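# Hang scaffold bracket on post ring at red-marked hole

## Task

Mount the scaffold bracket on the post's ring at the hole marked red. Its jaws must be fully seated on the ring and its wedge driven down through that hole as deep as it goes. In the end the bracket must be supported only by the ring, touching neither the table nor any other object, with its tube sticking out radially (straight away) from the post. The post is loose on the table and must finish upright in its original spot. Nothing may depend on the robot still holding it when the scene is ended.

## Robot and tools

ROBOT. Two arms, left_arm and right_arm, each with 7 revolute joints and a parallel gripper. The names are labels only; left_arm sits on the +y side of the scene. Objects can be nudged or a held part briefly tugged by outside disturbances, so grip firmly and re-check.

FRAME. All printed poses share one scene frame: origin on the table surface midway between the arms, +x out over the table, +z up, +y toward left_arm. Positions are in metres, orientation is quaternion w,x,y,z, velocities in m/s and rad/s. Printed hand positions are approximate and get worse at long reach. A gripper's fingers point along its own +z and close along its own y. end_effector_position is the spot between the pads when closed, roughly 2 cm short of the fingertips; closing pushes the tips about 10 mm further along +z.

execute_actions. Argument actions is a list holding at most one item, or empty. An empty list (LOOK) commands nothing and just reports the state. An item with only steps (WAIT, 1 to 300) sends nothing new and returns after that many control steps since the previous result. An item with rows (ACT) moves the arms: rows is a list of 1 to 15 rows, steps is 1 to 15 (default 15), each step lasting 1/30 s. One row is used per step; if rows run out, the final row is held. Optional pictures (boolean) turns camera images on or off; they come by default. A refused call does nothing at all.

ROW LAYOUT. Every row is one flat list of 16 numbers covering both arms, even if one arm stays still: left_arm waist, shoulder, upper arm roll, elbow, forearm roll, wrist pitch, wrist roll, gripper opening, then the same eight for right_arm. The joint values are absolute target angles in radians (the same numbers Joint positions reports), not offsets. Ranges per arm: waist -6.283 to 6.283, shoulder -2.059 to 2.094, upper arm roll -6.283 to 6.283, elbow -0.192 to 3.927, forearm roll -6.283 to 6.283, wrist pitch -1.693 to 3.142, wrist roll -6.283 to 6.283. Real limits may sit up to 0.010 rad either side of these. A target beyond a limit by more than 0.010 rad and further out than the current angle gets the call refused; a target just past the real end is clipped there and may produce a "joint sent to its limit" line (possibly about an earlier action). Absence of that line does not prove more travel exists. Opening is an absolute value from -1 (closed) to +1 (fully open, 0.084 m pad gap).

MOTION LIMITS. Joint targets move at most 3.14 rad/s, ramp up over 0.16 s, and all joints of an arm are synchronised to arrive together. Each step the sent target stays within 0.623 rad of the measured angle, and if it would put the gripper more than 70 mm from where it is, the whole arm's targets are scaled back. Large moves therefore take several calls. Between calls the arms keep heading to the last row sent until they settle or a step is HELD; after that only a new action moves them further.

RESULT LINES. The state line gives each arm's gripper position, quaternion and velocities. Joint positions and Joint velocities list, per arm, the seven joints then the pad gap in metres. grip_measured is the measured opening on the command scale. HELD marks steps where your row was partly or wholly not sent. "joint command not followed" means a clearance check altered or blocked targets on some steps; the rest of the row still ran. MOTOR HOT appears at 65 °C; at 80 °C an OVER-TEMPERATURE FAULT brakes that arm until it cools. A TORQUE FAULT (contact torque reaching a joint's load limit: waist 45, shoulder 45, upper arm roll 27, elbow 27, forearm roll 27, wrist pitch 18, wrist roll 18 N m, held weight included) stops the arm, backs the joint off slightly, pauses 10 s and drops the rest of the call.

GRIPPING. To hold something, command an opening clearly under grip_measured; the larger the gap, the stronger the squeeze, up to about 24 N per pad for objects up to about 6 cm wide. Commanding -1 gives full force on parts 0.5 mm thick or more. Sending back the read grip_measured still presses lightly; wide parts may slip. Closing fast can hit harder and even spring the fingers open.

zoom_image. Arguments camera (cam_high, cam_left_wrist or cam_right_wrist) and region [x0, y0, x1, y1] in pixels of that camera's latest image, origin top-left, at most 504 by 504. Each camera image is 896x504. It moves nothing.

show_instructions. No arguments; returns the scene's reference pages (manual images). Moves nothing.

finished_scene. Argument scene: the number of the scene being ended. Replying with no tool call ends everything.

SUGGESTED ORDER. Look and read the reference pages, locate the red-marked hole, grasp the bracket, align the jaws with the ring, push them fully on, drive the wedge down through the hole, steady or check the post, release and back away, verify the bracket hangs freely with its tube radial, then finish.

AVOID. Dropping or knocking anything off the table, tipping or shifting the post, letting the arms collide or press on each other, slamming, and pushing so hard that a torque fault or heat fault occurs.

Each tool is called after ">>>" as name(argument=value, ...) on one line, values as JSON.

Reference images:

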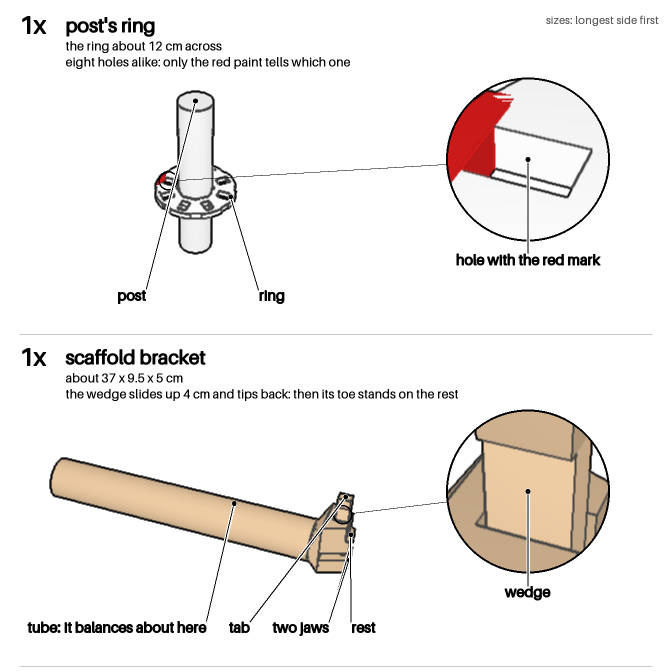

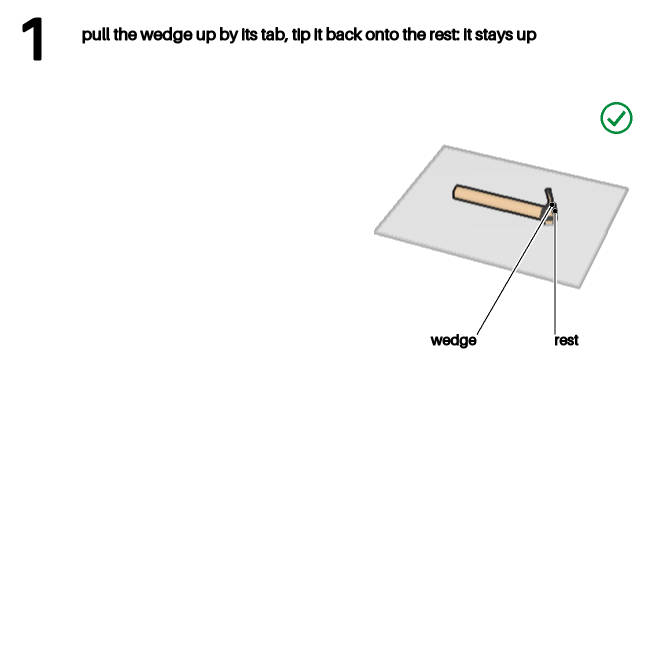

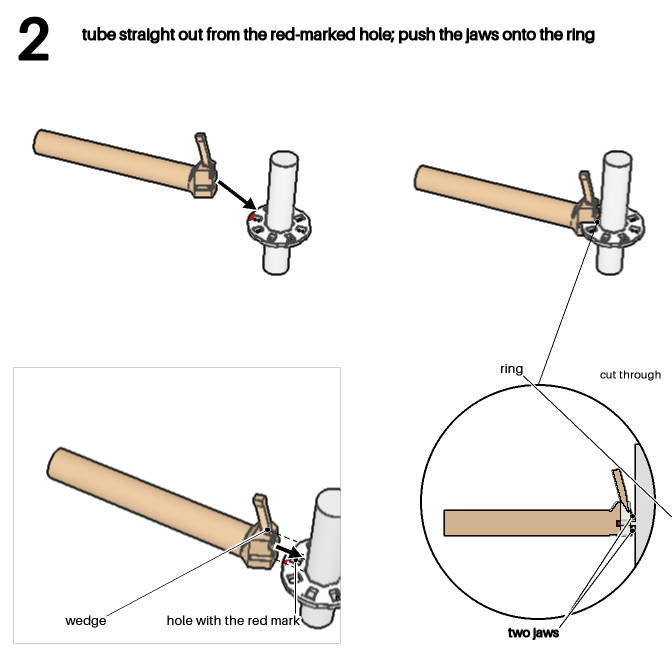

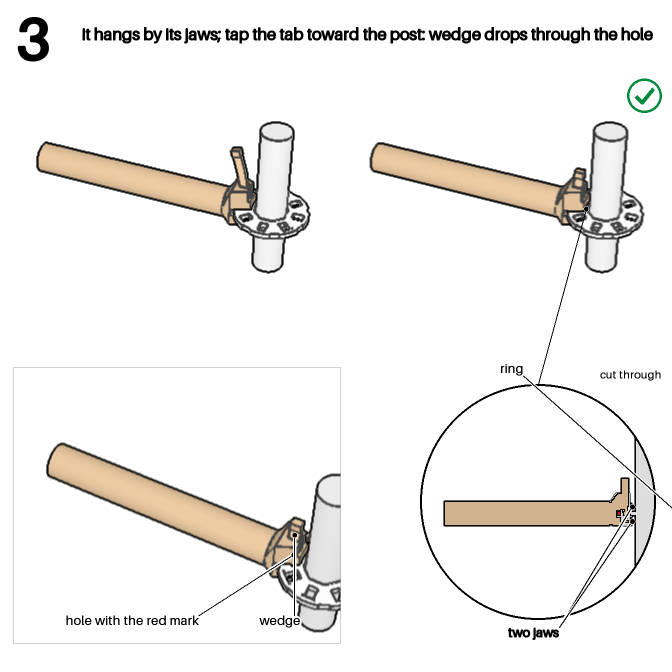

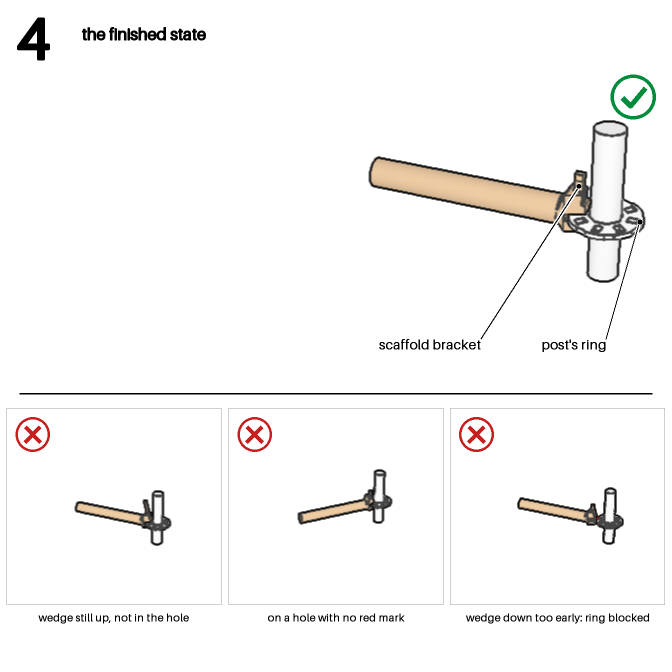

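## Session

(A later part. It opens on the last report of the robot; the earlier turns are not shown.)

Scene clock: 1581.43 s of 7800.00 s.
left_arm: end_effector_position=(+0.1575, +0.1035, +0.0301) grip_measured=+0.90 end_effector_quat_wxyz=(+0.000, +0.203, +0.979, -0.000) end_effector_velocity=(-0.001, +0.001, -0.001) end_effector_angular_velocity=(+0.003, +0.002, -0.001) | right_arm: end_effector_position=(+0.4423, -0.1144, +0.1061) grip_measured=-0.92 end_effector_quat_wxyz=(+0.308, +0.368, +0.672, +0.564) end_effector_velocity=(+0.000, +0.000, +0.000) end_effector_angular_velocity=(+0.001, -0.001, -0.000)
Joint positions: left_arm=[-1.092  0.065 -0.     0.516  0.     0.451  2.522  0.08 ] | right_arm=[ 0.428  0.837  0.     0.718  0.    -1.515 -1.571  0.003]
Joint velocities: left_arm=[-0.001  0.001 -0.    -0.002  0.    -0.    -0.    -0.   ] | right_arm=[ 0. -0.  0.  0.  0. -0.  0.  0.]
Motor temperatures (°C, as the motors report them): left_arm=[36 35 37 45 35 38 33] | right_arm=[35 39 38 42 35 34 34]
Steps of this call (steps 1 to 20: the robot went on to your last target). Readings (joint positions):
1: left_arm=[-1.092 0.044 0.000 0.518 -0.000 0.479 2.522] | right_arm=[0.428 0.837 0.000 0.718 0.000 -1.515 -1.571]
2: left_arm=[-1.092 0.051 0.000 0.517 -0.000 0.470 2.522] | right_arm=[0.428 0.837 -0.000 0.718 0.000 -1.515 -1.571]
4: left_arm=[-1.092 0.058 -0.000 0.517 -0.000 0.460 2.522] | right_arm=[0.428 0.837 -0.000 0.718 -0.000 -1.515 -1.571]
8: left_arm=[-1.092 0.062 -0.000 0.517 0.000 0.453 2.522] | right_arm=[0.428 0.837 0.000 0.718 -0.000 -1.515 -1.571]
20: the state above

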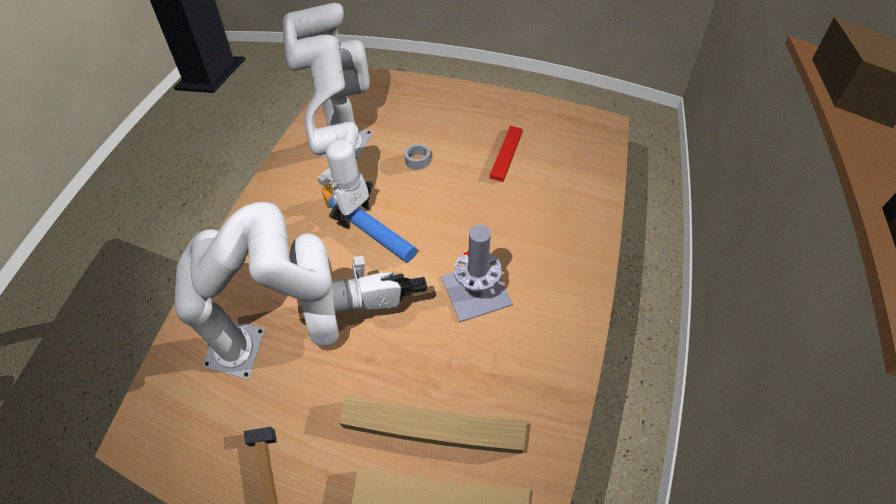

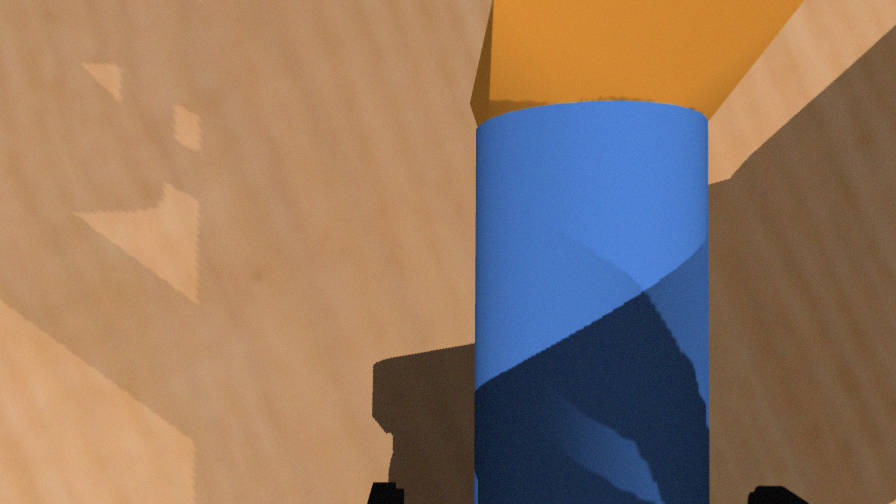

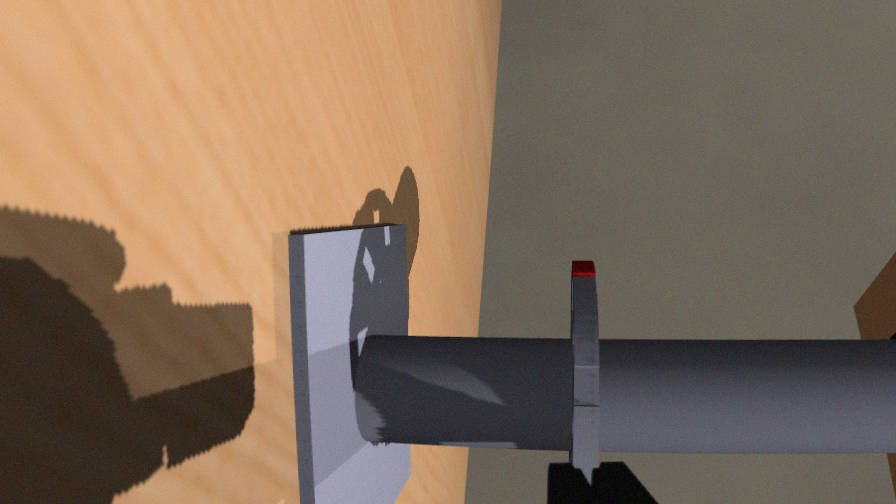

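>>> execute_actions(actions=[{"rows": [[-1.0921,0.0647,0,0.5157,0,0.451,2.5225,0.8,0.428,0.8372,0,0.7183,0,-1.5152,-1.5708,-0.9],[-1.0921,0.0647,0,0.5157,0,0.451,2.5225,0.7,0.428,0.8372,0,0.7183,0,-1.5152,-1.5708,-0.9],[-1.0921,0.0647,0,0.5157,0,0.451,2.5225,0.6,0.428,0.8372,0,0.7183,0,-1.5152,-1.5708,-0.9],[-1.0921,0.0647,0,0.5157,0,0.451,2.5225,0.5,0.428,0.8372,0,0.7183,0,-1.5152,-1.5708,-0.9],[-1.0921,0.0647,0,0.5157,0,0.451,2.5225,0.4,0.428,0.8372,0,0.7183,0,-1.5152,-1.5708,-0.9],[-1.0921,0.0647,0,0.5157,0,0.451,2.5225,0.33,0.428,0.8372,0,0.7183,0,-1.5152,-1.5708,-0.9],[-1.0921,0.0647,0,0.5157,0,0.451,2.5225,0.28,0.428,0.8372,0,0.7183,0,-1.5152,-1.5708,-0.9],[-1.0921,0.0647,0,0.5157,0,0.451,2.5225,0.24,0.428,0.8372,0,0.7183,0,-1.5152,-1.5708,-0.9],[-1.0921,0.0647,0,0.5157,0,0.451,2.5225,0.2,0.428,0.8372,0,0.7183,0,-1.5152,-1.5708,-0.9],[-1.0921,0.0647,0,0.5157,0,0.451,2.5225,0.16,0.428,0.8372,0,0.7183,0,-1.5152,-1.5708,-0.9],[-1.0921,0.0647,0,0.5157,0,0.451,2.5225,0.12,0.428,0.8372,0,0.7183,0,-1.5152,-1.5708,-0.9],[-1.0921,0.0647,0,0.5157,0,0.451,2.5225,0.05,0.428,0.8372,0,0.7183,0,-1.5152,-1.5708,-0.9],[-1.0921,0.0647,0,0.5157,0,0.451,2.5225,-0.2,0.428,0.8372,0,0.7183,0,-1.5152,-1.5708,-0.9],[-1.0921,0.0647,0,0.5157,0,0.451,2.5225,-0.6,0.428,0.8372,0,0.7183,0,-1.5152,-1.5708,-0.9],[-1.0921,0.0647,0,0.5157,0,0.451,2.5225,-1,0.428,0.8372,0,0.7183,0,-1.5152,-1.5708,-0.9]], "steps": 15}], pictures=false)

>>> execute_actions(actions=[{"rows": [[-1.0921,0.0647,0,0.5157,0,0.451,2.5225,-1,0.428,0.8372,0,0.7183,0,-1.5152,-1.5708,-0.9],[-1.0921,0.0647,0,0.5157,0,0.451,2.5225,-1,0.428,0.8372,0,0.7183,0,-1.5152,-1.5708,-0.9],[-1.0921,0.0647,0,0.5157,0,0.451,2.5225,-1,0.428,0.8372,0,0.7183,0,-1.5152,-1.5708,-0.9],[-1.0921,0.0647,0,0.5157,0,0.451,2.5225,-1,0.428,0.8372,0,0.7183,0,-1.5152,-1.5708,-0.9],[-1.0921,0.057,0,0.5165,0,0.4595,2.5225,-1,0.428,0.8372,0,0.7183,0,-1.5152,-1.5708,-0.9],[-1.0921,0.049,0,0.5175,0,0.4685,2.5225,-1,0.428,0.8372,0,0.7183,0,-1.5152,-1.5708,-0.9],[-1.0921,0.04,0,0.5187,0,0.4787,2.5225,-1,0.428,0.8372,0,0.7183,0,-1.5152,-1.5708,-0.9],[-1.0921,0.03,0,0.52,0,0.49,2.5225,-1,0.428,0.8372,0,0.7183,0,-1.5152,-1.5708,-0.9],[-1.0921,0.02,0,0.5213,0,0.5013,2.5225,-1,0.428,0.8372,0,0.7183,0,-1.5152,-1.5708,-0.9],[-1.0921,0.01,0,0.5227,0,0.5127,2.5225,-1,0.428,0.8372,0,0.7183,0,-1.5152,-1.5708,-0.9],[-1.0921,0.0,0,0.5241,0,0.5241,2.5225,-1,0.428,0.8372,0,0.7183,0,-1.5152,-1.5708,-0.9],[-1.0921,-0.01,0,0.5256,0,0.5356,2.5225,-1,0.428,0.8372,0,0.7183,0,-1.5152,-1.5708,-0.9],[-1.0921,-0.02,0,0.5272,0,0.5472,2.5225,-1,0.428,0.8372,0,0.7183,0,-1.5152,-1.5708,-0.9]], "steps": 15}], pictures=false)

>>> execute_actions(actions=[{"steps": 20}])

Scene clock: 1628.10 s of 7800.00 s.
left_arm: end_effector_position=(+0.1578, +0.1040, +0.0300) grip_measured=+0.13 end_effector_quat_wxyz=(-0.000, +0.202, +0.979, +0.000) end_effector_velocity=(-0.001, +0.000, -0.000) end_effector_angular_velocity=(+0.001, +0.000, -0.002) | right_arm: end_effector_position=(+0.4423, -0.1144, +0.1061) grip_measured=-0.92 end_effector_quat_wxyz=(+0.308, +0.368, +0.672, +0.564) end_effector_velocity=(+0.000, -0.000, +0.000) end_effector_angular_velocity=(+0.001, +0.001, -0.001)
Joint positions: left_arm=[-1.092  0.064  0.001  0.515 -0.     0.452  2.522  0.05 ] | right_arm=[ 0.428  0.837 -0.     0.718 -0.    -1.515 -1.571  0.003]
Joint velocities: left_arm=[-0.001  0.    -0.    -0.001  0.    -0.001 -0.     0.   ] | right_arm=[ 0.001 -0.    -0.     0.     0.001  0.     0.002  0.   ]
Motor temperatures (°C, as the motors report them): left_arm=[36 36 37 44 35 38 33] | right_arm=[35 39 38 42 35 33 34]
Steps of this call (steps 1 to 15: the robot went on to your last target; steps 16 to 90: nothing new was sent; then 43.17 s passed at rest; steps 91 to 105: all 15 steps of this action). Readings (joint positions):
91: left_arm=[-1.092 0.065 0.000 0.516 -0.000 0.451 2.523] | right_arm=[0.428 0.837 -0.000 0.718 0.000 -1.515 -1.571]
92: left_arm=[-1.092 0.065 0.000 0.516 -0.000 0.451 2.523] | right_arm=[0.428 0.837 -0.000 0.718 -0.000 -1.515 -1.571]
94: left_arm=[-1.092 0.065 -0.000 0.516 -0.000 0.451 2.523] | right_arm=[0.428 0.837 -0.000 0.718 -0.000 -1.515 -1.571]
98: left_arm=[-1.092 0.065 0.000 0.516 -0.000 0.451 2.522] | right_arm=[0.428 0.837 -0.000 0.718 0.000 -1.515 -1.571]
105: the state above

Scene clock: 1628.60 s of 7800.00 s.
left_arm: end_effector_position=(+0.1578, +0.1026, +0.0526) grip_measured=+0.13 end_effector_quat_wxyz=(+0.000, +0.203, +0.979, -0.000) end_effector_velocity=(+0.014, -0.021, +0.081) end_effector_angular_velocity=(-0.063, -0.038, +0.005) | right_arm: end_effector_position=(+0.4423, -0.1144, +0.1061) grip_measured=-0.92 end_effector_quat_wxyz=(+0.308, +0.368, +0.672, +0.564) end_effector_velocity=(-0.000, +0.000, +0.001) end_effector_angular_velocity=(+0.001, -0.001, +0.000)
Joint positions: left_arm=[-1.092 -0.005 -0.     0.525  0.     0.53   2.523  0.05 ] | right_arm=[ 0.428  0.837 -0.     0.718 -0.    -1.515 -1.571  0.003]
Joint velocities: left_arm=[ 0.001 -0.211  0.002  0.057 -0.     0.195 -0.001  0.   ] | right_arm=[ 0.001 -0.001  0.     0.     0.001 -0.     0.    -0.   ]
Motor temperatures (°C, as the motors report them): left_arm=[36 36 37 44 35 38 33] | right_arm=[35 39 38 42 35 33 34]
Steps of this call (steps 1 to 15: all 15 steps of this action). Readings (joint positions):
1: left_arm=[-1.092 0.064 0.001 0.515 -0.000 0.452 2.522] | right_arm=[0.428 0.837 -0.000 0.718 0.000 -1.515 -1.571]
2: left_arm=[-1.092 0.064 0.001 0.515 0.000 0.452 2.522] | right_arm=[0.428 0.837 0.000 0.718 0.000 -1.515 -1.571]
4: left_arm=[-1.092 0.064 0.001 0.515 0.000 0.452 2.522] | right_arm=[0.428 0.837 0.000 0.718 -0.000 -1.515 -1.571]
8: left_arm=[-1.092 0.057 -0.001 0.513 0.000 0.464 2.523] | right_arm=[0.428 0.837 -0.000 0.718 0.000 -1.515 -1.571]
15: the state above

Scene clock: 1629.27 s of 7800.00 s.
left_arm: end_effector_position=(+0.1578, +0.1030, +0.0573) grip_measured=+0.13 end_effector_quat_wxyz=(-0.000, +0.203, +0.979, +0.000) end_effector_velocity=(+0.000, -0.000, +0.000) end_effector_angular_velocity=(-0.002, -0.001, +0.000) | right_arm: end_effector_position=(+0.4423, -0.1144, +0.1061) grip_measured=-0.92 end_effector_quat_wxyz=(+0.308, +0.368, +0.672, +0.564) end_effector_velocity=(+0.000, -0.000, -0.000) end_effector_angular_velocity=(+0.000, +0.001, -0.001)
Joint positions: left_arm=[-1.092 -0.02   0.     0.527 -0.     0.547  2.523  0.05 ] | right_arm=[ 0.428  0.837  0.     0.718  0.    -1.515 -1.571  0.003]
Joint velocities: left_arm=[ 0.    -0.001 -0.     0.     0.    -0.001 -0.    -0.   ] | right_arm=[ 0.     0.    -0.    -0.     0.     0.     0.001 -0.   ]
Motor temperatures (°C, as the motors report them): left_arm=[36 36 37 44 35 38 33] | right_arm=[35 39 38 42 35 33 34]
Steps of this call (steps 1 to 20: the robot went on to your last target). Readings (joint positions):
1: left_arm=[-1.092 -0.011 -0.000 0.527 0.000 0.535 2.523] | right_arm=[0.428 0.837 0.000 0.718 0.000 -1.515 -1.571]
2: left_arm=[-1.092 -0.014 -0.000 0.528 0.000 0.539 2.523] | right_arm=[0.428 0.837 -0.000 0.718 0.000 -1.515 -1.571]
4: left_arm=[-1.092 -0.017 -0.000 0.527 0.000 0.543 2.523] | right_arm=[0.428 0.837 -0.000 0.718 0.000 -1.515 -1.571]
8: left_arm=[-1.092 -0.019 -0.000 0.526 -0.000 0.547 2.523] | right_arm=[0.428 0.837 -0.000 0.718 0.000 -1.515 -1.571]
20: the state above

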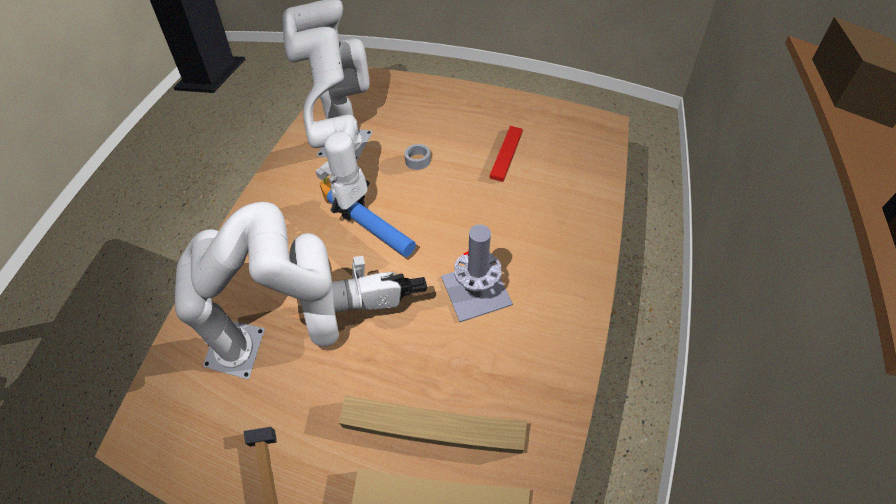

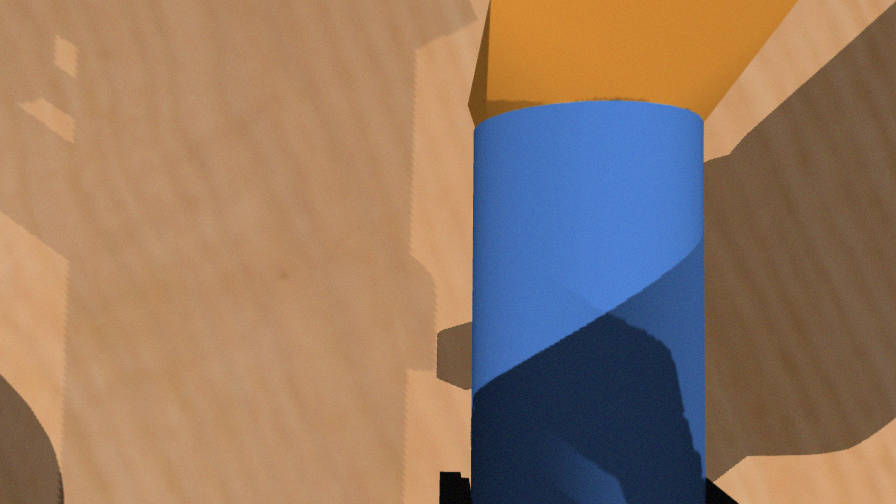

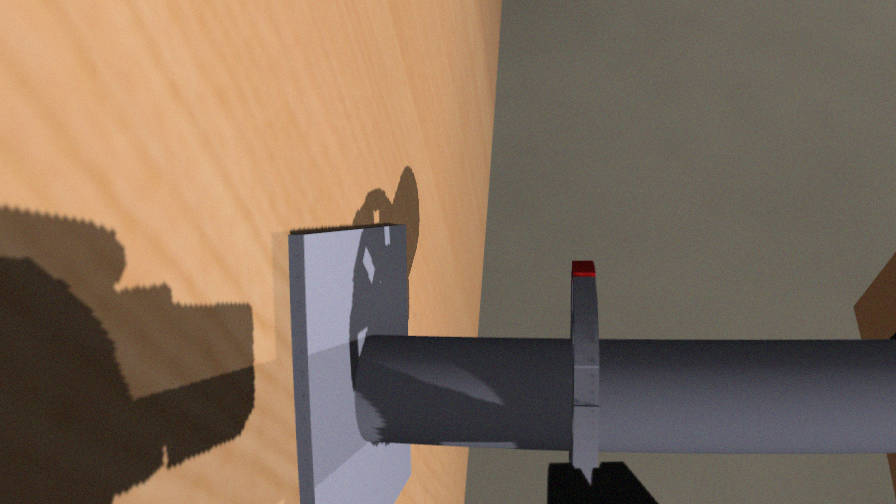

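>>> execute_actions(actions=[{"rows": [[-1.09,-0.0214,0,0.5276,0,0.549,2.5191,-1,0.428,0.8372,0,0.7183,0,-1.5152,-1.5708,-0.9],[-1.0857,-0.0242,0,0.5285,0,0.5527,2.5123,-1,0.428,0.8372,0,0.7183,0,-1.5152,-1.5708,-0.9],[-1.0793,-0.0285,0,0.5298,0,0.5583,2.5022,-1,0.428,0.8372,0,0.7183,0,-1.5152,-1.5708,-0.9],[-1.0708,-0.0341,0,0.5315,0,0.5656,2.4887,-1,0.428,0.8372,0,0.7183,0,-1.5152,-1.5708,-0.9],[-1.0601,-0.0412,0,0.5337,0,0.5749,2.4717,-1,0.428,0.8372,0,0.7183,0,-1.5152,-1.5708,-0.9],[-1.0473,-0.0497,0,0.5363,0,0.5859,2.4514,-1,0.428,0.8372,0,0.7183,0,-1.5152,-1.5708,-0.9],[-1.0324,-0.0596,0,0.5393,0,0.5988,2.4277,-1,0.428,0.8372,0,0.7183,0,-1.5152,-1.5708,-0.9],[-1.0154,-0.0709,0,0.5427,0,0.6136,2.4006,-1,0.428,0.8372,0,0.7183,0,-1.5152,-1.5708,-0.9],[-0.9962,-0.0836,0,0.5466,0,0.6302,2.3702,-1,0.428,0.8372,0,0.7183,0,-1.5152,-1.5708,-0.9],[-0.977,-0.0963,0,0.5505,0,0.6468,2.3397,-1,0.428,0.8372,0,0.7183,0,-1.5152,-1.5708,-0.9],[-0.9578,-0.109,0,0.5544,0,0.6634,2.3092,-1,0.428,0.8372,0,0.7183,0,-1.5152,-1.5708,-0.9],[-0.9387,-0.1217,0,0.5582,0,0.68,2.2788,-1,0.428,0.8372,0,0.7183,0,-1.5152,-1.5708,-0.9],[-0.9195,-0.1345,0,0.5621,0,0.6966,2.2483,-1,0.428,0.8372,0,0.7183,0,-1.5152,-1.5708,-0.9],[-0.8992,-0.1479,0,0.5662,0,0.7141,2.2162,-1,0.428,0.8372,0,0.7183,0,-1.5152,-1.5708,-0.9],[-0.879,-0.1613,0,0.5703,0,0.7316,2.184,-1,0.428,0.8372,0,0.7183,0,-1.5152,-1.5708,-0.9]], "steps": 15}], pictures=false)

>>> execute_actions(actions=[{"rows": [[-0.869,-0.1565,0,0.5757,0,0.7322,2.1418,-1,0.428,0.8372,0,0.7183,0,-1.5152,-1.5708,-0.9],[-0.8589,-0.1516,0,0.5811,0,0.7327,2.0996,-1,0.428,0.8372,0,0.7183,0,-1.5152,-1.5708,-0.9],[-0.8489,-0.1468,0,0.5865,0,0.7333,2.0575,-1,0.428,0.8372,0,0.7183,0,-1.5152,-1.5708,-0.9],[-0.8388,-0.142,0,0.5918,0,0.7338,2.0153,-1,0.428,0.8372,0,0.7183,0,-1.5152,-1.5708,-0.9],[-0.8288,-0.1372,0,0.5972,0,0.7344,1.9731,-1,0.428,0.8372,0,0.7183,0,-1.5152,-1.5708,-0.9],[-0.8188,-0.1323,0,0.6026,0,0.735,1.9309,-1,0.428,0.8372,0,0.7183,0,-1.5152,-1.5708,-0.9],[-0.8087,-0.1275,0,0.608,0,0.7355,1.8887,-1,0.428,0.8372,0,0.7183,0,-1.5152,-1.5708,-0.9],[-0.7987,-0.1227,0,0.6134,0,0.7361,1.8466,-1,0.428,0.8372,0,0.7183,0,-1.5152,-1.5708,-0.9],[-0.7886,-0.1178,0,0.6188,0,0.7366,1.8044,-1,0.428,0.8372,0,0.7183,0,-1.5152,-1.5708,-0.9],[-0.7786,-0.113,0,0.6242,0,0.7372,1.7622,-1,0.428,0.8372,0,0.7183,0,-1.5152,-1.5708,-0.9],[-0.7686,-0.1082,0,0.6295,0,0.7378,1.72,-1,0.428,0.8372,0,0.7183,0,-1.5152,-1.5708,-0.9],[-0.7585,-0.1033,0,0.6349,0,0.7383,1.6778,-1,0.428,0.8372,0,0.7183,0,-1.5152,-1.5708,-0.9],[-0.7485,-0.0985,0,0.6403,0,0.7389,1.6357,-1,0.428,0.8372,0,0.7183,0,-1.5152,-1.5708,-0.9],[-0.7384,-0.0937,0,0.6457,0,0.7394,1.5935,-1,0.428,0.8372,0,0.7183,0,-1.5152,-1.5708,-0.9],[-0.7284,-0.0889,0,0.6511,0,0.74,1.5513,-1,0.428,0.8372,0,0.7183,0,-1.5152,-1.5708,-0.9]], "steps": 15}], pictures=false)

>>> execute_actions(actions=[{"rows": [[-0.7184,-0.084,0,0.6565,0,0.7406,1.5091,-1,0.428,0.8372,0,0.7183,0,-1.5152,-1.5708,-0.9],[-0.7083,-0.0792,0,0.6618,0,0.7411,1.4669,-1,0.428,0.8372,0,0.7183,0,-1.5152,-1.5708,-0.9],[-0.6983,-0.0744,0,0.6672,0,0.7417,1.4248,-1,0.428,0.8372,0,0.7183,0,-1.5152,-1.5708,-0.9],[-0.6882,-0.0695,0,0.6726,0,0.7422,1.3826,-1,0.428,0.8372,0,0.7183,0,-1.5152,-1.5708,-0.9],[-0.6782,-0.0647,0,0.678,0,0.7428,1.3404,-1,0.428,0.8372,0,0.7183,0,-1.5152,-1.5708,-0.9],[-0.6682,-0.0599,0,0.6834,0,0.7434,1.2982,-1,0.428,0.8372,0,0.7183,0,-1.5152,-1.5708,-0.9],[-0.6581,-0.055,0,0.6888,0,0.7439,1.256,-1,0.428,0.8372,0,0.7183,0,-1.5152,-1.5708,-0.9],[-0.6481,-0.0502,0,0.6942,0,0.7445,1.2139,-1,0.428,0.8372,0,0.7183,0,-1.5152,-1.5708,-0.9],[-0.638,-0.0454,0,0.6995,0,0.745,1.1717,-1,0.428,0.8372,0,0.7183,0,-1.5152,-1.5708,-0.9],[-0.628,-0.0406,0,0.7049,0,0.7456,1.1295,-1,0.428,0.8372,0,0.7183,0,-1.5152,-1.5708,-0.9],[-0.618,-0.0357,0,0.7103,0,0.7462,1.0873,-1,0.428,0.8372,0,0.7183,0,-1.5152,-1.5708,-0.9],[-0.6079,-0.0309,0,0.7157,0,0.7467,1.0451,-1,0.428,0.8372,0,0.7183,0,-1.5152,-1.5708,-0.9],[-0.5979,-0.0261,0,0.7211,0,0.7473,1.003,-1,0.428,0.8372,0,0.7183,0,-1.5152,-1.5708,-0.9],[-0.5878,-0.0212,0,0.7265,0,0.7478,0.9608,-1,0.428,0.8372,0,0.7183,0,-1.5152,-1.5708,-0.9],[-0.5778,-0.0164,0,0.7319,0,0.7484,0.9186,-1,0.428,0.8372,0,0.7183,0,-1.5152,-1.5708,-0.9]], "steps": 15}], pictures=false)

>>> execute_actions(actions=[{"rows": [[-0.5678,-0.0116,0,0.7372,0,0.749,0.8764,-1,0.428,0.8372,0,0.7183,0,-1.5152,-1.5708,-0.9],[-0.5577,-0.0067,0,0.7426,0,0.7495,0.8342,-1,0.428,0.8372,0,0.7183,0,-1.5152,-1.5708,-0.9],[-0.5477,-0.0019,0,0.748,0,0.7501,0.7921,-1,0.428,0.8372,0,0.7183,0,-1.5152,-1.5708,-0.9],[-0.5376,0.0029,0,0.7534,0,0.7506,0.7499,-1,0.428,0.8372,0,0.7183,0,-1.5152,-1.5708,-0.9],[-0.5276,0.0078,0,0.7588,0,0.7512,0.7077,-1,0.428,0.8372,0,0.7183,0,-1.5152,-1.5708,-0.9],[-0.5176,0.0126,0,0.7642,0,0.7518,0.6655,-1,0.428,0.8372,0,0.7183,0,-1.5152,-1.5708,-0.9],[-0.5085,0.0169,0,0.769,0,0.7523,0.6276,-1,0.428,0.8372,0,0.7183,0,-1.5152,-1.5708,-0.9],[-0.5005,0.0208,0,0.7733,0,0.7527,0.5938,-1,0.428,0.8372,0,0.7183,0,-1.5152,-1.5708,-0.9],[-0.4935,0.0242,0,0.7771,0,0.7531,0.5643,-1,0.428,0.8372,0,0.7183,0,-1.5152,-1.5708,-0.9],[-0.4874,0.0271,0,0.7803,0,0.7534,0.539,-1,0.428,0.8372,0,0.7183,0,-1.5152,-1.5708,-0.9],[-0.4834,0.029,0,0.7825,0,0.7536,0.5221,-1,0.428,0.8372,0,0.7183,0,-1.5152,-1.5708,-0.9],[-0.4804,0.0305,0,0.7841,0,0.7538,0.5095,-1,0.428,0.8372,0,0.7183,0,-1.5152,-1.5708,-0.9],[-0.4776,0.0318,0,0.7857,0,0.7539,0.497,-1,0.428,0.8372,0,0.7183,0,-1.5152,-1.5708,-0.9]], "steps": 15}], pictures=false)

>>> execute_actions(actions=[{"steps": 20}])

Scene clock: 1727.03 s of 7800.00 s.
left_arm: end_effector_position=(+0.2015, +0.1319, +0.0924) grip_measured=+0.13 end_effector_quat_wxyz=(+0.000, +0.021, +1.000, -0.000) end_effector_velocity=(+0.159, +0.131, +0.140) end_effector_angular_velocity=(-0.007, -0.004, +1.437) | right_arm: end_effector_position=(+0.4423, -0.1144, +0.1061) grip_measured=-0.92 end_effector_quat_wxyz=(+0.308, +0.368, +0.672, +0.564) end_effector_velocity=(+0.000, -0.000, -0.000) end_effector_angular_velocity=(-0.002, -0.000, -0.000)
Joint positions: left_arm=[-0.95  -0.114  0.001  0.556 -0.     0.669  2.298  0.05 ] | right_arm=[ 0.428  0.837  0.     0.718 -0.    -1.515 -1.571  0.003]
Joint velocities: left_arm=[ 0.558 -0.37   0.003  0.115 -0.     0.476 -0.876  0.   ] | right_arm=[-0.001  0.    -0.    -0.    -0.001 -0.    -0.001  0.   ]
Motor temperatures (°C, as the motors report them): left_arm=[36 36 37 47 35 38 33] | right_arm=[35 40 38 42 35 33 34]
Steps of this call (steps 1 to 15: the robot went on to your last target; steps 16 to 90: nothing new was sent; then 94.27 s passed at rest; steps 91 to 105: all 15 steps of this action). Readings (joint positions):
91: left_arm=[-1.092 -0.020 -0.000 0.527 -0.000 0.547 2.522] | right_arm=[0.428 0.837 0.000 0.718 -0.000 -1.515 -1.571]
92: left_arm=[-1.092 -0.020 -0.000 0.527 0.000 0.548 2.521] | right_arm=[0.428 0.837 0.000 0.718 0.000 -1.515 -1.571]
94: left_arm=[-1.087 -0.023 -0.001 0.528 0.000 0.552 2.514] | right_arm=[0.428 0.837 -0.000 0.718 0.000 -1.515 -1.571]
98: left_arm=[-1.060 -0.041 -0.001 0.533 0.000 0.576 2.470] | right_arm=[0.428 0.837 -0.000 0.718 -0.000 -1.515 -1.571]
105: the state above

Scene clock: 1727.53 s of 7800.00 s.
left_arm: end_effector_position=(+0.2608, +0.1682, +0.1108) grip_measured=+0.13 end_effector_quat_wxyz=(-0.000, -0.350, +0.937, +0.000) end_effector_velocity=(+0.112, +0.058, +0.004) end_effector_angular_velocity=(-0.003, -0.005, +1.560) | right_arm: end_effector_position=(+0.4423, -0.1144, +0.1061) grip_measured=-0.92 end_effector_quat_wxyz=(+0.308, +0.368, +0.672, +0.564) end_effector_velocity=(-0.000, +0.000, +0.000) end_effector_angular_velocity=(+0.001, +0.000, -0.000)
Joint positions: left_arm=[-0.769 -0.107 -0.     0.629 -0.     0.737  1.721  0.05 ] | right_arm=[ 0.428  0.837  0.     0.718 -0.    -1.515 -1.571  0.003]
Joint velocities: left_arm=[ 0.303  0.139  0.002  0.163  0.     0.018 -1.255 -0.   ] | right_arm=[ 0.001 -0.001  0.001 -0.001  0.001  0.     0.001  0.   ]
Motor temperatures (°C, as the motors report them): left_arm=[36 36 37 47 35 38 33] | right_arm=[35 40 38 42 35 33 34]
Steps of this call (steps 1 to 15: all 15 steps of this action). Readings (joint positions):
1: left_arm=[-0.931 -0.127 0.001 0.560 0.000 0.685 2.268] | right_arm=[0.428 0.837 -0.000 0.718 -0.000 -1.515 -1.571]
2: left_arm=[-0.914 -0.138 0.001 0.564 0.000 0.700 2.237] | right_arm=[0.428 0.837 -0.000 0.718 -0.000 -1.515 -1.571]
4: left_arm=[-0.884 -0.148 0.002 0.574 0.000 0.718 2.168] | right_arm=[0.428 0.837 -0.000 0.718 0.000 -1.515 -1.571]
8: left_arm=[-0.840 -0.139 -0.000 0.592 -0.000 0.731 2.012] | right_arm=[0.428 0.837 -0.000 0.718 -0.000 -1.515 -1.571]
15: the state above

Scene clock: 1728.03 s of 7800.00 s.
left_arm: end_effector_position=(+0.3146, +0.2029, +0.1112) grip_measured=+0.13 end_effector_quat_wxyz=(-0.000, -0.681, +0.732, +0.000) end_effector_velocity=(+0.105, +0.079, -0.000) end_effector_angular_velocity=(-0.001, -0.003, +1.559) | right_arm: end_effector_position=(+0.4423, -0.1144, +0.1061) grip_measured=-0.92 end_effector_quat_wxyz=(+0.308, +0.368, +0.672, +0.564) end_effector_velocity=(-0.000, +0.000, -0.000) end_effector_angular_velocity=(-0.000, +0.000, +0.001)
Joint positions: left_arm=[-0.618 -0.036 -0.     0.71  -0.     0.746  1.088  0.05 ] | right_arm=[ 0.428  0.837  0.     0.718  0.    -1.515 -1.571  0.003]
Joint velocities: left_arm=[ 0.3    0.145  0.001  0.164 -0.001  0.016 -1.258 -0.   ] | right_arm=[ 0.001  0.001  0.     0.001  0.    -0.    -0.001  0.   ]
Motor temperatures (°C, as the motors report them): left_arm=[36 36 37 47 35 38 33] | right_arm=[35 40 38 42 35 33 34]
Steps of this call (steps 1 to 15: all 15 steps of this action). Readings (joint positions):
1: left_arm=[-0.759 -0.103 -0.000 0.635 -0.000 0.738 1.678] | right_arm=[0.428 0.837 0.000 0.718 -0.000 -1.515 -1.571]
2: left_arm=[-0.749 -0.098 -0.000 0.640 -0.000 0.739 1.636] | right_arm=[0.428 0.837 -0.000 0.718 -0.000 -1.515 -1.571]
4: left_arm=[-0.729 -0.089 -0.000 0.651 -0.000 0.740 1.552] | right_arm=[0.428 0.837 0.000 0.718 0.000 -1.515 -1.571]
8: left_arm=[-0.689 -0.069 -0.000 0.672 0.000 0.742 1.383] | right_arm=[0.428 0.837 0.000 0.718 0.000 -1.515 -1.571]
15: the state above

Scene clock: 1728.53 s of 7800.00 s.
left_arm: end_effector_position=(+0.3587, +0.2430, +0.1101) grip_measured=+0.13 end_effector_quat_wxyz=(-0.000, +0.889, -0.459, -0.000) end_effector_velocity=(+0.033, +0.034, -0.001) end_effector_angular_velocity=(-0.001, -0.002, +0.524) | right_arm: end_effector_position=(+0.4423, -0.1144, +0.1061) grip_measured=-0.92 end_effector_quat_wxyz=(+0.308, +0.368, +0.672, +0.564) end_effector_velocity=(+0.000, -0.000, +0.000) end_effector_angular_velocity=(+0.000, -0.001, -0.000)
Joint positions: left_arm=[-0.485  0.028  0.001  0.781 -0.     0.753  0.533  0.05 ] | right_arm=[ 0.428  0.837 -0.     0.718 -0.    -1.515 -1.571  0.003]
Joint velocities: left_arm=[ 0.099  0.048  0.004  0.055 -0.     0.005 -0.42  -0.   ] | right_arm=[-0.001 -0.001 -0.     0.    -0.001  0.    -0.     0.   ]
Motor temperatures (°C, as the motors report them): left_arm=[36 36 37 47 35 38 33] | right_arm=[35 40 38 42 35 33 34]
Steps of this call (steps 1 to 15: all 15 steps of this action). Readings (joint positions):
1: left_arm=[-0.608 -0.031 -0.000 0.716 -0.000 0.747 1.046] | right_arm=[0.428 0.837 0.000 0.718 -0.000 -1.515 -1.571]
2: left_arm=[-0.598 -0.026 0.000 0.721 -0.000 0.747 1.004] | right_arm=[0.428 0.837 -0.000 0.718 -0.000 -1.515 -1.571]
4: left_arm=[-0.578 -0.016 0.000 0.732 -0.000 0.748 0.920] | right_arm=[0.428 0.837 0.000 0.718 -0.000 -1.515 -1.571]
8: left_arm=[-0.538 0.003 0.000 0.753 -0.000 0.751 0.751] | right_arm=[0.428 0.837 0.000 0.718 -0.000 -1.515 -1.571]
15: the state above

Scene clock: 1729.20 s of 7800.00 s.
left_arm: end_effector_position=(+0.3609, +0.2449, +0.1101) grip_measured=+0.13 end_effector_quat_wxyz=(-0.000, +0.898, -0.440, -0.000) end_effector_velocity=(+0.001, +0.001, +0.001) end_effector_angular_velocity=(-0.001, -0.001, +0.002) | right_arm: end_effector_position=(+0.4423, -0.1144, +0.1061) grip_measured=-0.92 end_effector_quat_wxyz=(+0.308, +0.368, +0.672, +0.564) end_effector_velocity=(+0.000, -0.000, -0.000) end_effector_angular_velocity=(+0.001, +0.001, -0.001)
Joint positions: left_arm=[-0.478  0.032 -0.     0.786 -0.     0.754  0.497  0.05 ] | right_arm=[ 0.428  0.837 -0.     0.718  0.    -1.515 -1.571  0.003]
Joint velocities: left_arm=[ 0.002 -0.     0.     0.001 -0.     0.    -0.     0.   ] | right_arm=[-0.001  0.    -0.    -0.     0.     0.     0.002 -0.   ]
Motor temperatures (°C, as the motors report them): left_arm=[36 36 37 47 35 38 33] | right_arm=[35 40 38 42 35 33 34]
Steps of this call (steps 1 to 20: the robot went on to your last target). Readings (joint positions):
1: left_arm=[-0.482 0.029 0.001 0.783 0.000 0.754 0.521] | right_arm=[0.428 0.837 -0.000 0.718 0.000 -1.515 -1.571]
2: left_arm=[-0.481 0.030 0.001 0.784 0.000 0.754 0.514] | right_arm=[0.428 0.837 -0.000 0.718 -0.000 -1.515 -1.571]
4: left_arm=[-0.480 0.031 -0.000 0.785 -0.000 0.754 0.505] | right_arm=[0.428 0.837 0.000 0.718 -0.000 -1.515 -1.571]
8: left_arm=[-0.479 0.032 -0.001 0.785 -0.000 0.754 0.499] | right_arm=[0.428 0.837 -0.000 0.718 -0.000 -1.515 -1.571]
20: the state above

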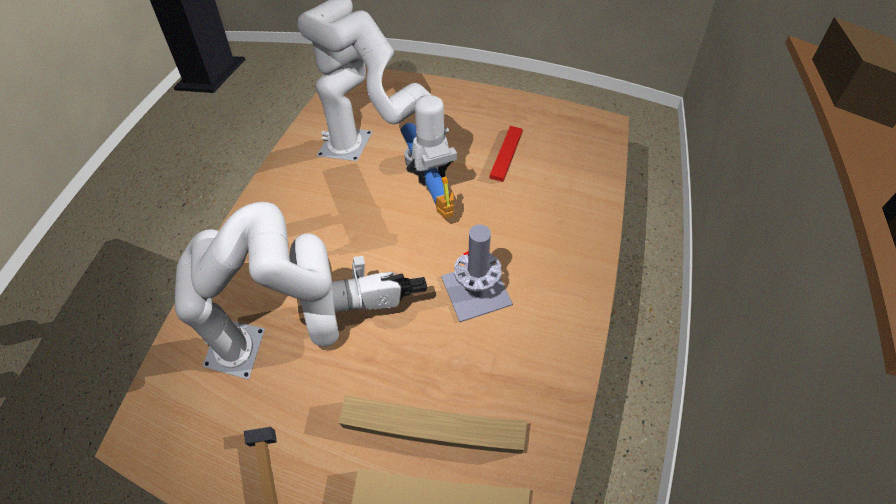

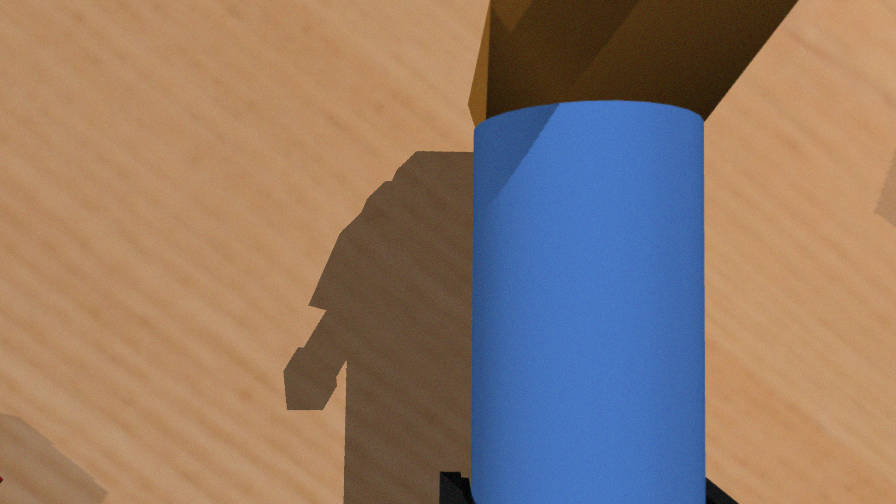

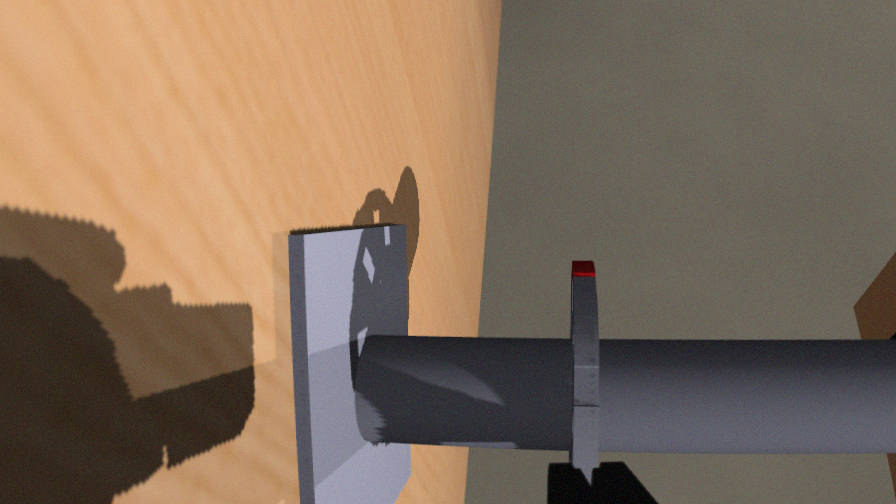

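>>> execute_actions(actions=[{"rows": [[-0.4789,0.0357,0,0.791,0,0.7553,0.4957,-1,0.428,0.8372,0,0.7183,0,-1.5152,-1.5708,-0.9],[-0.4806,0.0406,0,0.7976,0,0.757,0.494,-1,0.428,0.8372,0,0.7183,0,-1.5152,-1.5708,-0.9],[-0.4828,0.0473,0,0.8067,0,0.7594,0.4918,-1,0.428,0.8372,0,0.7183,0,-1.5152,-1.5708,-0.9],[-0.4857,0.0558,0,0.8182,0,0.7623,0.4889,-1,0.428,0.8372,0,0.7183,0,-1.5152,-1.5708,-0.9],[-0.4891,0.066,0,0.8319,0,0.7659,0.4855,-1,0.428,0.8372,0,0.7183,0,-1.5152,-1.5708,-0.9],[-0.493,0.0777,0,0.8477,0,0.77,0.4816,-1,0.428,0.8372,0,0.7183,0,-1.5152,-1.5708,-0.9],[-0.4974,0.0907,0,0.8654,0,0.7746,0.4772,-1,0.428,0.8372,0,0.7183,0,-1.5152,-1.5708,-0.9],[-0.5023,0.1051,0,0.8848,0,0.7797,0.4723,-1,0.428,0.8372,0,0.7183,0,-1.5152,-1.5708,-0.9],[-0.5074,0.1205,0,0.9056,0,0.7851,0.4672,-1,0.428,0.8372,0,0.7183,0,-1.5152,-1.5708,-0.9],[-0.5129,0.1368,0,0.9276,0,0.7909,0.4617,-1,0.428,0.8372,0,0.7183,0,-1.5152,-1.5708,-0.9],[-0.5186,0.1537,0,0.9505,0,0.7968,0.456,-1,0.428,0.8372,0,0.7183,0,-1.5152,-1.5708,-0.9],[-0.5244,0.1709,0,0.9738,0,0.8029,0.4502,-1,0.428,0.8372,0,0.7183,0,-1.5152,-1.5708,-0.9],[-0.5303,0.1885,0,0.9976,0,0.8091,0.4443,-1,0.428,0.8372,0,0.7183,0,-1.5152,-1.5708,-0.9],[-0.5362,0.206,0,1.0213,0,0.8152,0.4384,-1,0.428,0.8372,0,0.7183,0,-1.5152,-1.5708,-0.9],[-0.542,0.2233,0,1.0446,0,0.8213,0.4326,-1,0.428,0.8372,0,0.7183,0,-1.5152,-1.5708,-0.9]], "steps": 15}], pictures=false)

>>> execute_actions(actions=[{"rows": [[-0.5477,0.2402,0,1.0675,0,0.8272,0.4269,-1,0.428,0.8372,0,0.7183,0,-1.5152,-1.5708,-0.9],[-0.5532,0.2565,0,1.0895,0,0.833,0.4214,-1,0.428,0.8372,0,0.7183,0,-1.5152,-1.5708,-0.9],[-0.5583,0.2719,0,1.1103,0,0.8384,0.4163,-1,0.428,0.8372,0,0.7183,0,-1.5152,-1.5708,-0.9],[-0.5632,0.2863,0,1.1297,0,0.8435,0.4114,-1,0.428,0.8372,0,0.7183,0,-1.5152,-1.5708,-0.9],[-0.5676,0.2994,0,1.1475,0,0.8481,0.407,-1,0.428,0.8372,0,0.7183,0,-1.5152,-1.5708,-0.9],[-0.5715,0.311,0,1.1632,0,0.8522,0.4031,-1,0.428,0.8372,0,0.7183,0,-1.5152,-1.5708,-0.9],[-0.5749,0.3211,0,1.1768,0,0.8557,0.3997,-1,0.428,0.8372,0,0.7183,0,-1.5152,-1.5708,-0.9],[-0.5778,0.3297,0,1.1884,0,0.8587,0.3968,-1,0.428,0.8372,0,0.7183,0,-1.5152,-1.5708,-0.9],[-0.58,0.3364,0,1.1975,0,0.8611,0.3946,-1,0.428,0.8372,0,0.7183,0,-1.5152,-1.5708,-0.9],[-0.5817,0.3413,0,1.2041,0,0.8628,0.3929,-1,0.428,0.8372,0,0.7183,0,-1.5152,-1.5708,-0.9],[-0.583,0.3452,0,1.2094,0,0.8642,0.3916,-1,0.428,0.8372,0,0.7183,0,-1.5152,-1.5708,-0.9]], "steps": 15}], pictures=false)

>>> execute_actions(actions=[{"steps": 20}])

Scene clock: 1776.73 s of 7800.00 s.
left_arm: end_effector_position=(+0.3947, +0.2071, +0.1132) grip_measured=+0.13 end_effector_quat_wxyz=(+0.000, +0.898, -0.440, +0.000) end_effector_velocity=(+0.117, -0.147, +0.003) end_effector_angular_velocity=(-0.001, -0.000, -0.004) | right_arm: end_effector_position=(+0.4423, -0.1144, +0.1061) grip_measured=-0.92 end_effector_quat_wxyz=(+0.308, +0.368, +0.672, +0.564) end_effector_velocity=(-0.000, -0.000, -0.001) end_effector_angular_velocity=(-0.000, +0.001, -0.001)
Joint positions: left_arm=[-0.522  0.164 -0.     0.964 -0.     0.8    0.453  0.05 ] | right_arm=[ 0.428  0.837 -0.     0.718  0.    -1.515 -1.571  0.003]
Joint velocities: left_arm=[-0.167  0.494 -0.001  0.667 -0.     0.171 -0.164  0.   ] | right_arm=[ 0.001  0.001 -0.    -0.     0.001  0.     0.001 -0.   ]
Motor temperatures (°C, as the motors report them): left_arm=[36 36 37 49 35 38 33] | right_arm=[35 40 38 42 35 33 34]
Steps of this call (steps 1 to 15: the robot went on to your last target; steps 16 to 90: nothing new was sent; then 44.03 s passed at rest; steps 91 to 105: all 15 steps of this action). Readings (joint positions):
91: left_arm=[-0.478 0.032 0.000 0.786 0.000 0.754 0.497] | right_arm=[0.428 0.837 0.000 0.718 0.000 -1.515 -1.571]
92: left_arm=[-0.478 0.033 0.000 0.787 0.000 0.754 0.497] | right_arm=[0.428 0.837 -0.000 0.718 -0.000 -1.515 -1.571]
94: left_arm=[-0.480 0.039 0.000 0.794 0.000 0.757 0.495] | right_arm=[0.428 0.837 -0.000 0.718 0.000 -1.515 -1.571]
98: left_arm=[-0.489 0.067 0.000 0.833 0.000 0.767 0.485] | right_arm=[0.428 0.837 0.000 0.718 0.000 -1.515 -1.571]
105: the state above

Scene clock: 1777.23 s of 7800.00 s.
left_arm: end_effector_position=(+0.4319, +0.1529, +0.1100) grip_measured=+0.13 end_effector_quat_wxyz=(+0.000, +0.898, -0.440, -0.000) end_effector_velocity=(+0.010, -0.011, -0.003) end_effector_angular_velocity=(+0.006, +0.006, +0.011) | right_arm: end_effector_position=(+0.4423, -0.1144, +0.1061) grip_measured=-0.92 end_effector_quat_wxyz=(+0.308, +0.368, +0.672, +0.564) end_effector_velocity=(+0.000, -0.000, -0.000) end_effector_angular_velocity=(+0.000, +0.000, -0.001)
Joint positions: left_arm=[-0.582  0.341 -0.     1.202 -0.     0.862  0.393  0.05 ] | right_arm=[ 0.428  0.837 -0.     0.718 -0.    -1.515 -1.571  0.003]
Joint velocities: left_arm=[-0.015  0.05   0.007  0.067  0.     0.025 -0.02  -0.   ] | right_arm=[-0.001 -0.    -0.    -0.001 -0.    -0.     0.     0.   ]
Motor temperatures (°C, as the motors report them): left_arm=[36 36 37 49 35 38 33] | right_arm=[35 40 38 42 35 33 34]
Steps of this call (steps 1 to 15: all 15 steps of this action). Readings (joint positions):
1: left_arm=[-0.527 0.180 -0.000 0.986 -0.000 0.806 0.447] | right_arm=[0.428 0.837 0.000 0.718 0.000 -1.515 -1.571]
2: left_arm=[-0.533 0.197 -0.000 1.009 -0.000 0.812 0.442] | right_arm=[0.428 0.837 -0.000 0.718 -0.000 -1.515 -1.571]
4: left_arm=[-0.544 0.231 -0.000 1.054 -0.000 0.823 0.430] | right_arm=[0.428 0.837 0.000 0.718 0.000 -1.515 -1.571]
8: left_arm=[-0.565 0.290 -0.001 1.135 -0.000 0.844 0.410] | right_arm=[0.428 0.837 -0.000 0.718 -0.000 -1.515 -1.571]
15: the state above

Scene clock: 1777.90 s of 7800.00 s.
left_arm: end_effector_position=(+0.4332, +0.1517, +0.1100) grip_measured=+0.13 end_effector_quat_wxyz=(-0.000, +0.898, -0.440, -0.000) end_effector_velocity=(+0.000, -0.001, +0.000) end_effector_angular_velocity=(-0.000, -0.001, -0.001) | right_arm: end_effector_position=(+0.4423, -0.1144, +0.1061) grip_measured=-0.92 end_effector_quat_wxyz=(+0.308, +0.368, +0.672, +0.564) end_effector_velocity=(+0.000, -0.000, +0.000) end_effector_angular_velocity=(+0.000, -0.001, -0.001)
Joint positions: left_arm=[-0.583  0.345  0.     1.209  0.     0.864  0.392  0.05 ] | right_arm=[ 0.428  0.837 -0.     0.718  0.    -1.515 -1.571  0.003]
Joint velocities: left_arm=[-0.001  0.    -0.     0.001  0.    -0.    -0.    -0.   ] | right_arm=[-0.    -0.    -0.     0.     0.001  0.    -0.    -0.   ]
Motor temperatures (°C, as the motors report them): left_arm=[36 36 37 49 35 38 33] | right_arm=[35 40 38 42 35 33 34]
Steps of this call (steps 1 to 15: the robot went on to your last target; steps 16 to 20: nothing new was sent). Readings (joint positions):
1: left_arm=[-0.582 0.342 -0.000 1.204 -0.000 0.863 0.393] | right_arm=[0.428 0.837 -0.000 0.718 0.000 -1.515 -1.571]
2: left_arm=[-0.582 0.343 0.000 1.206 0.000 0.864 0.392] | right_arm=[0.428 0.837 -0.000 0.718 -0.000 -1.515 -1.571]
4: left_arm=[-0.582 0.344 0.001 1.207 0.000 0.864 0.392] | right_arm=[0.428 0.837 0.000 0.718 0.000 -1.515 -1.571]
8: left_arm=[-0.583 0.345 0.000 1.209 0.000 0.864 0.392] | right_arm=[0.428 0.837 -0.000 0.718 -0.000 -1.515 -1.571]
20: the state above
All arms were judged still, so your last target was given up. Only a new action makes them travel on or press farther. Fingers that are still opening or closing keep moving.

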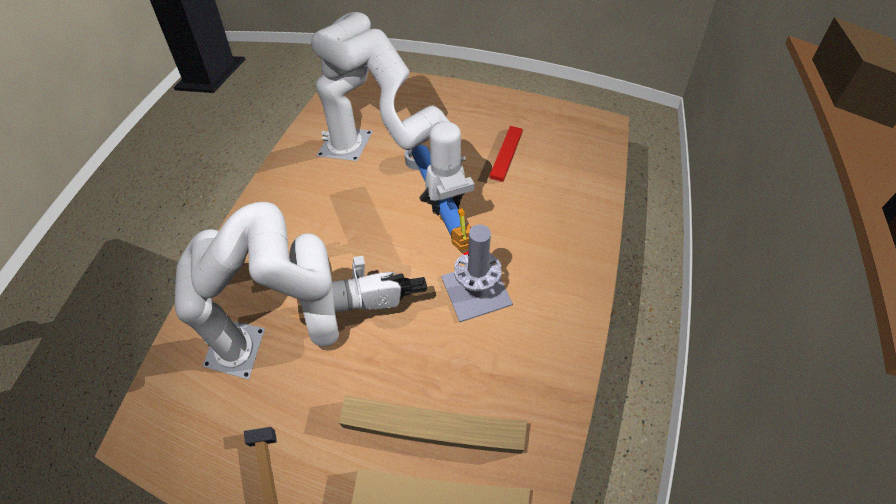

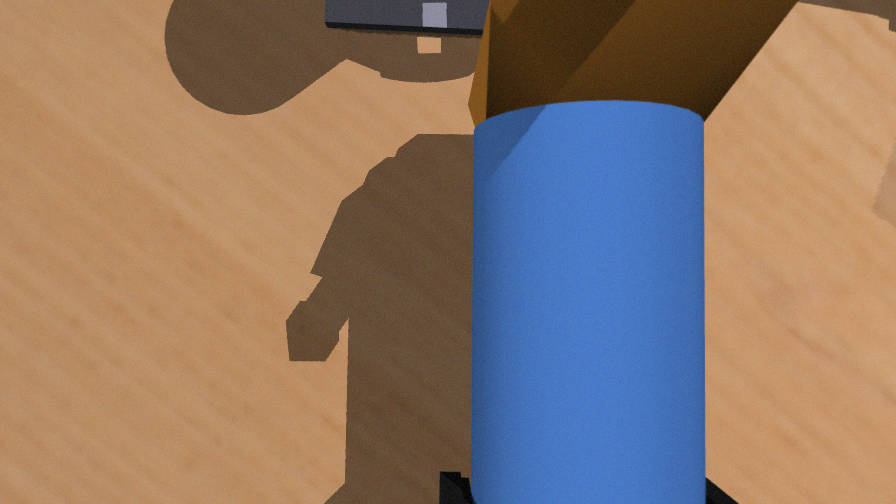

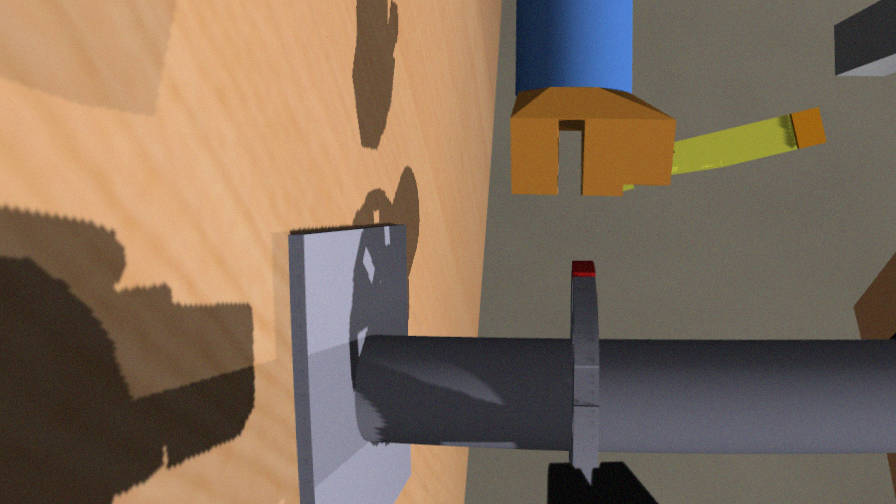

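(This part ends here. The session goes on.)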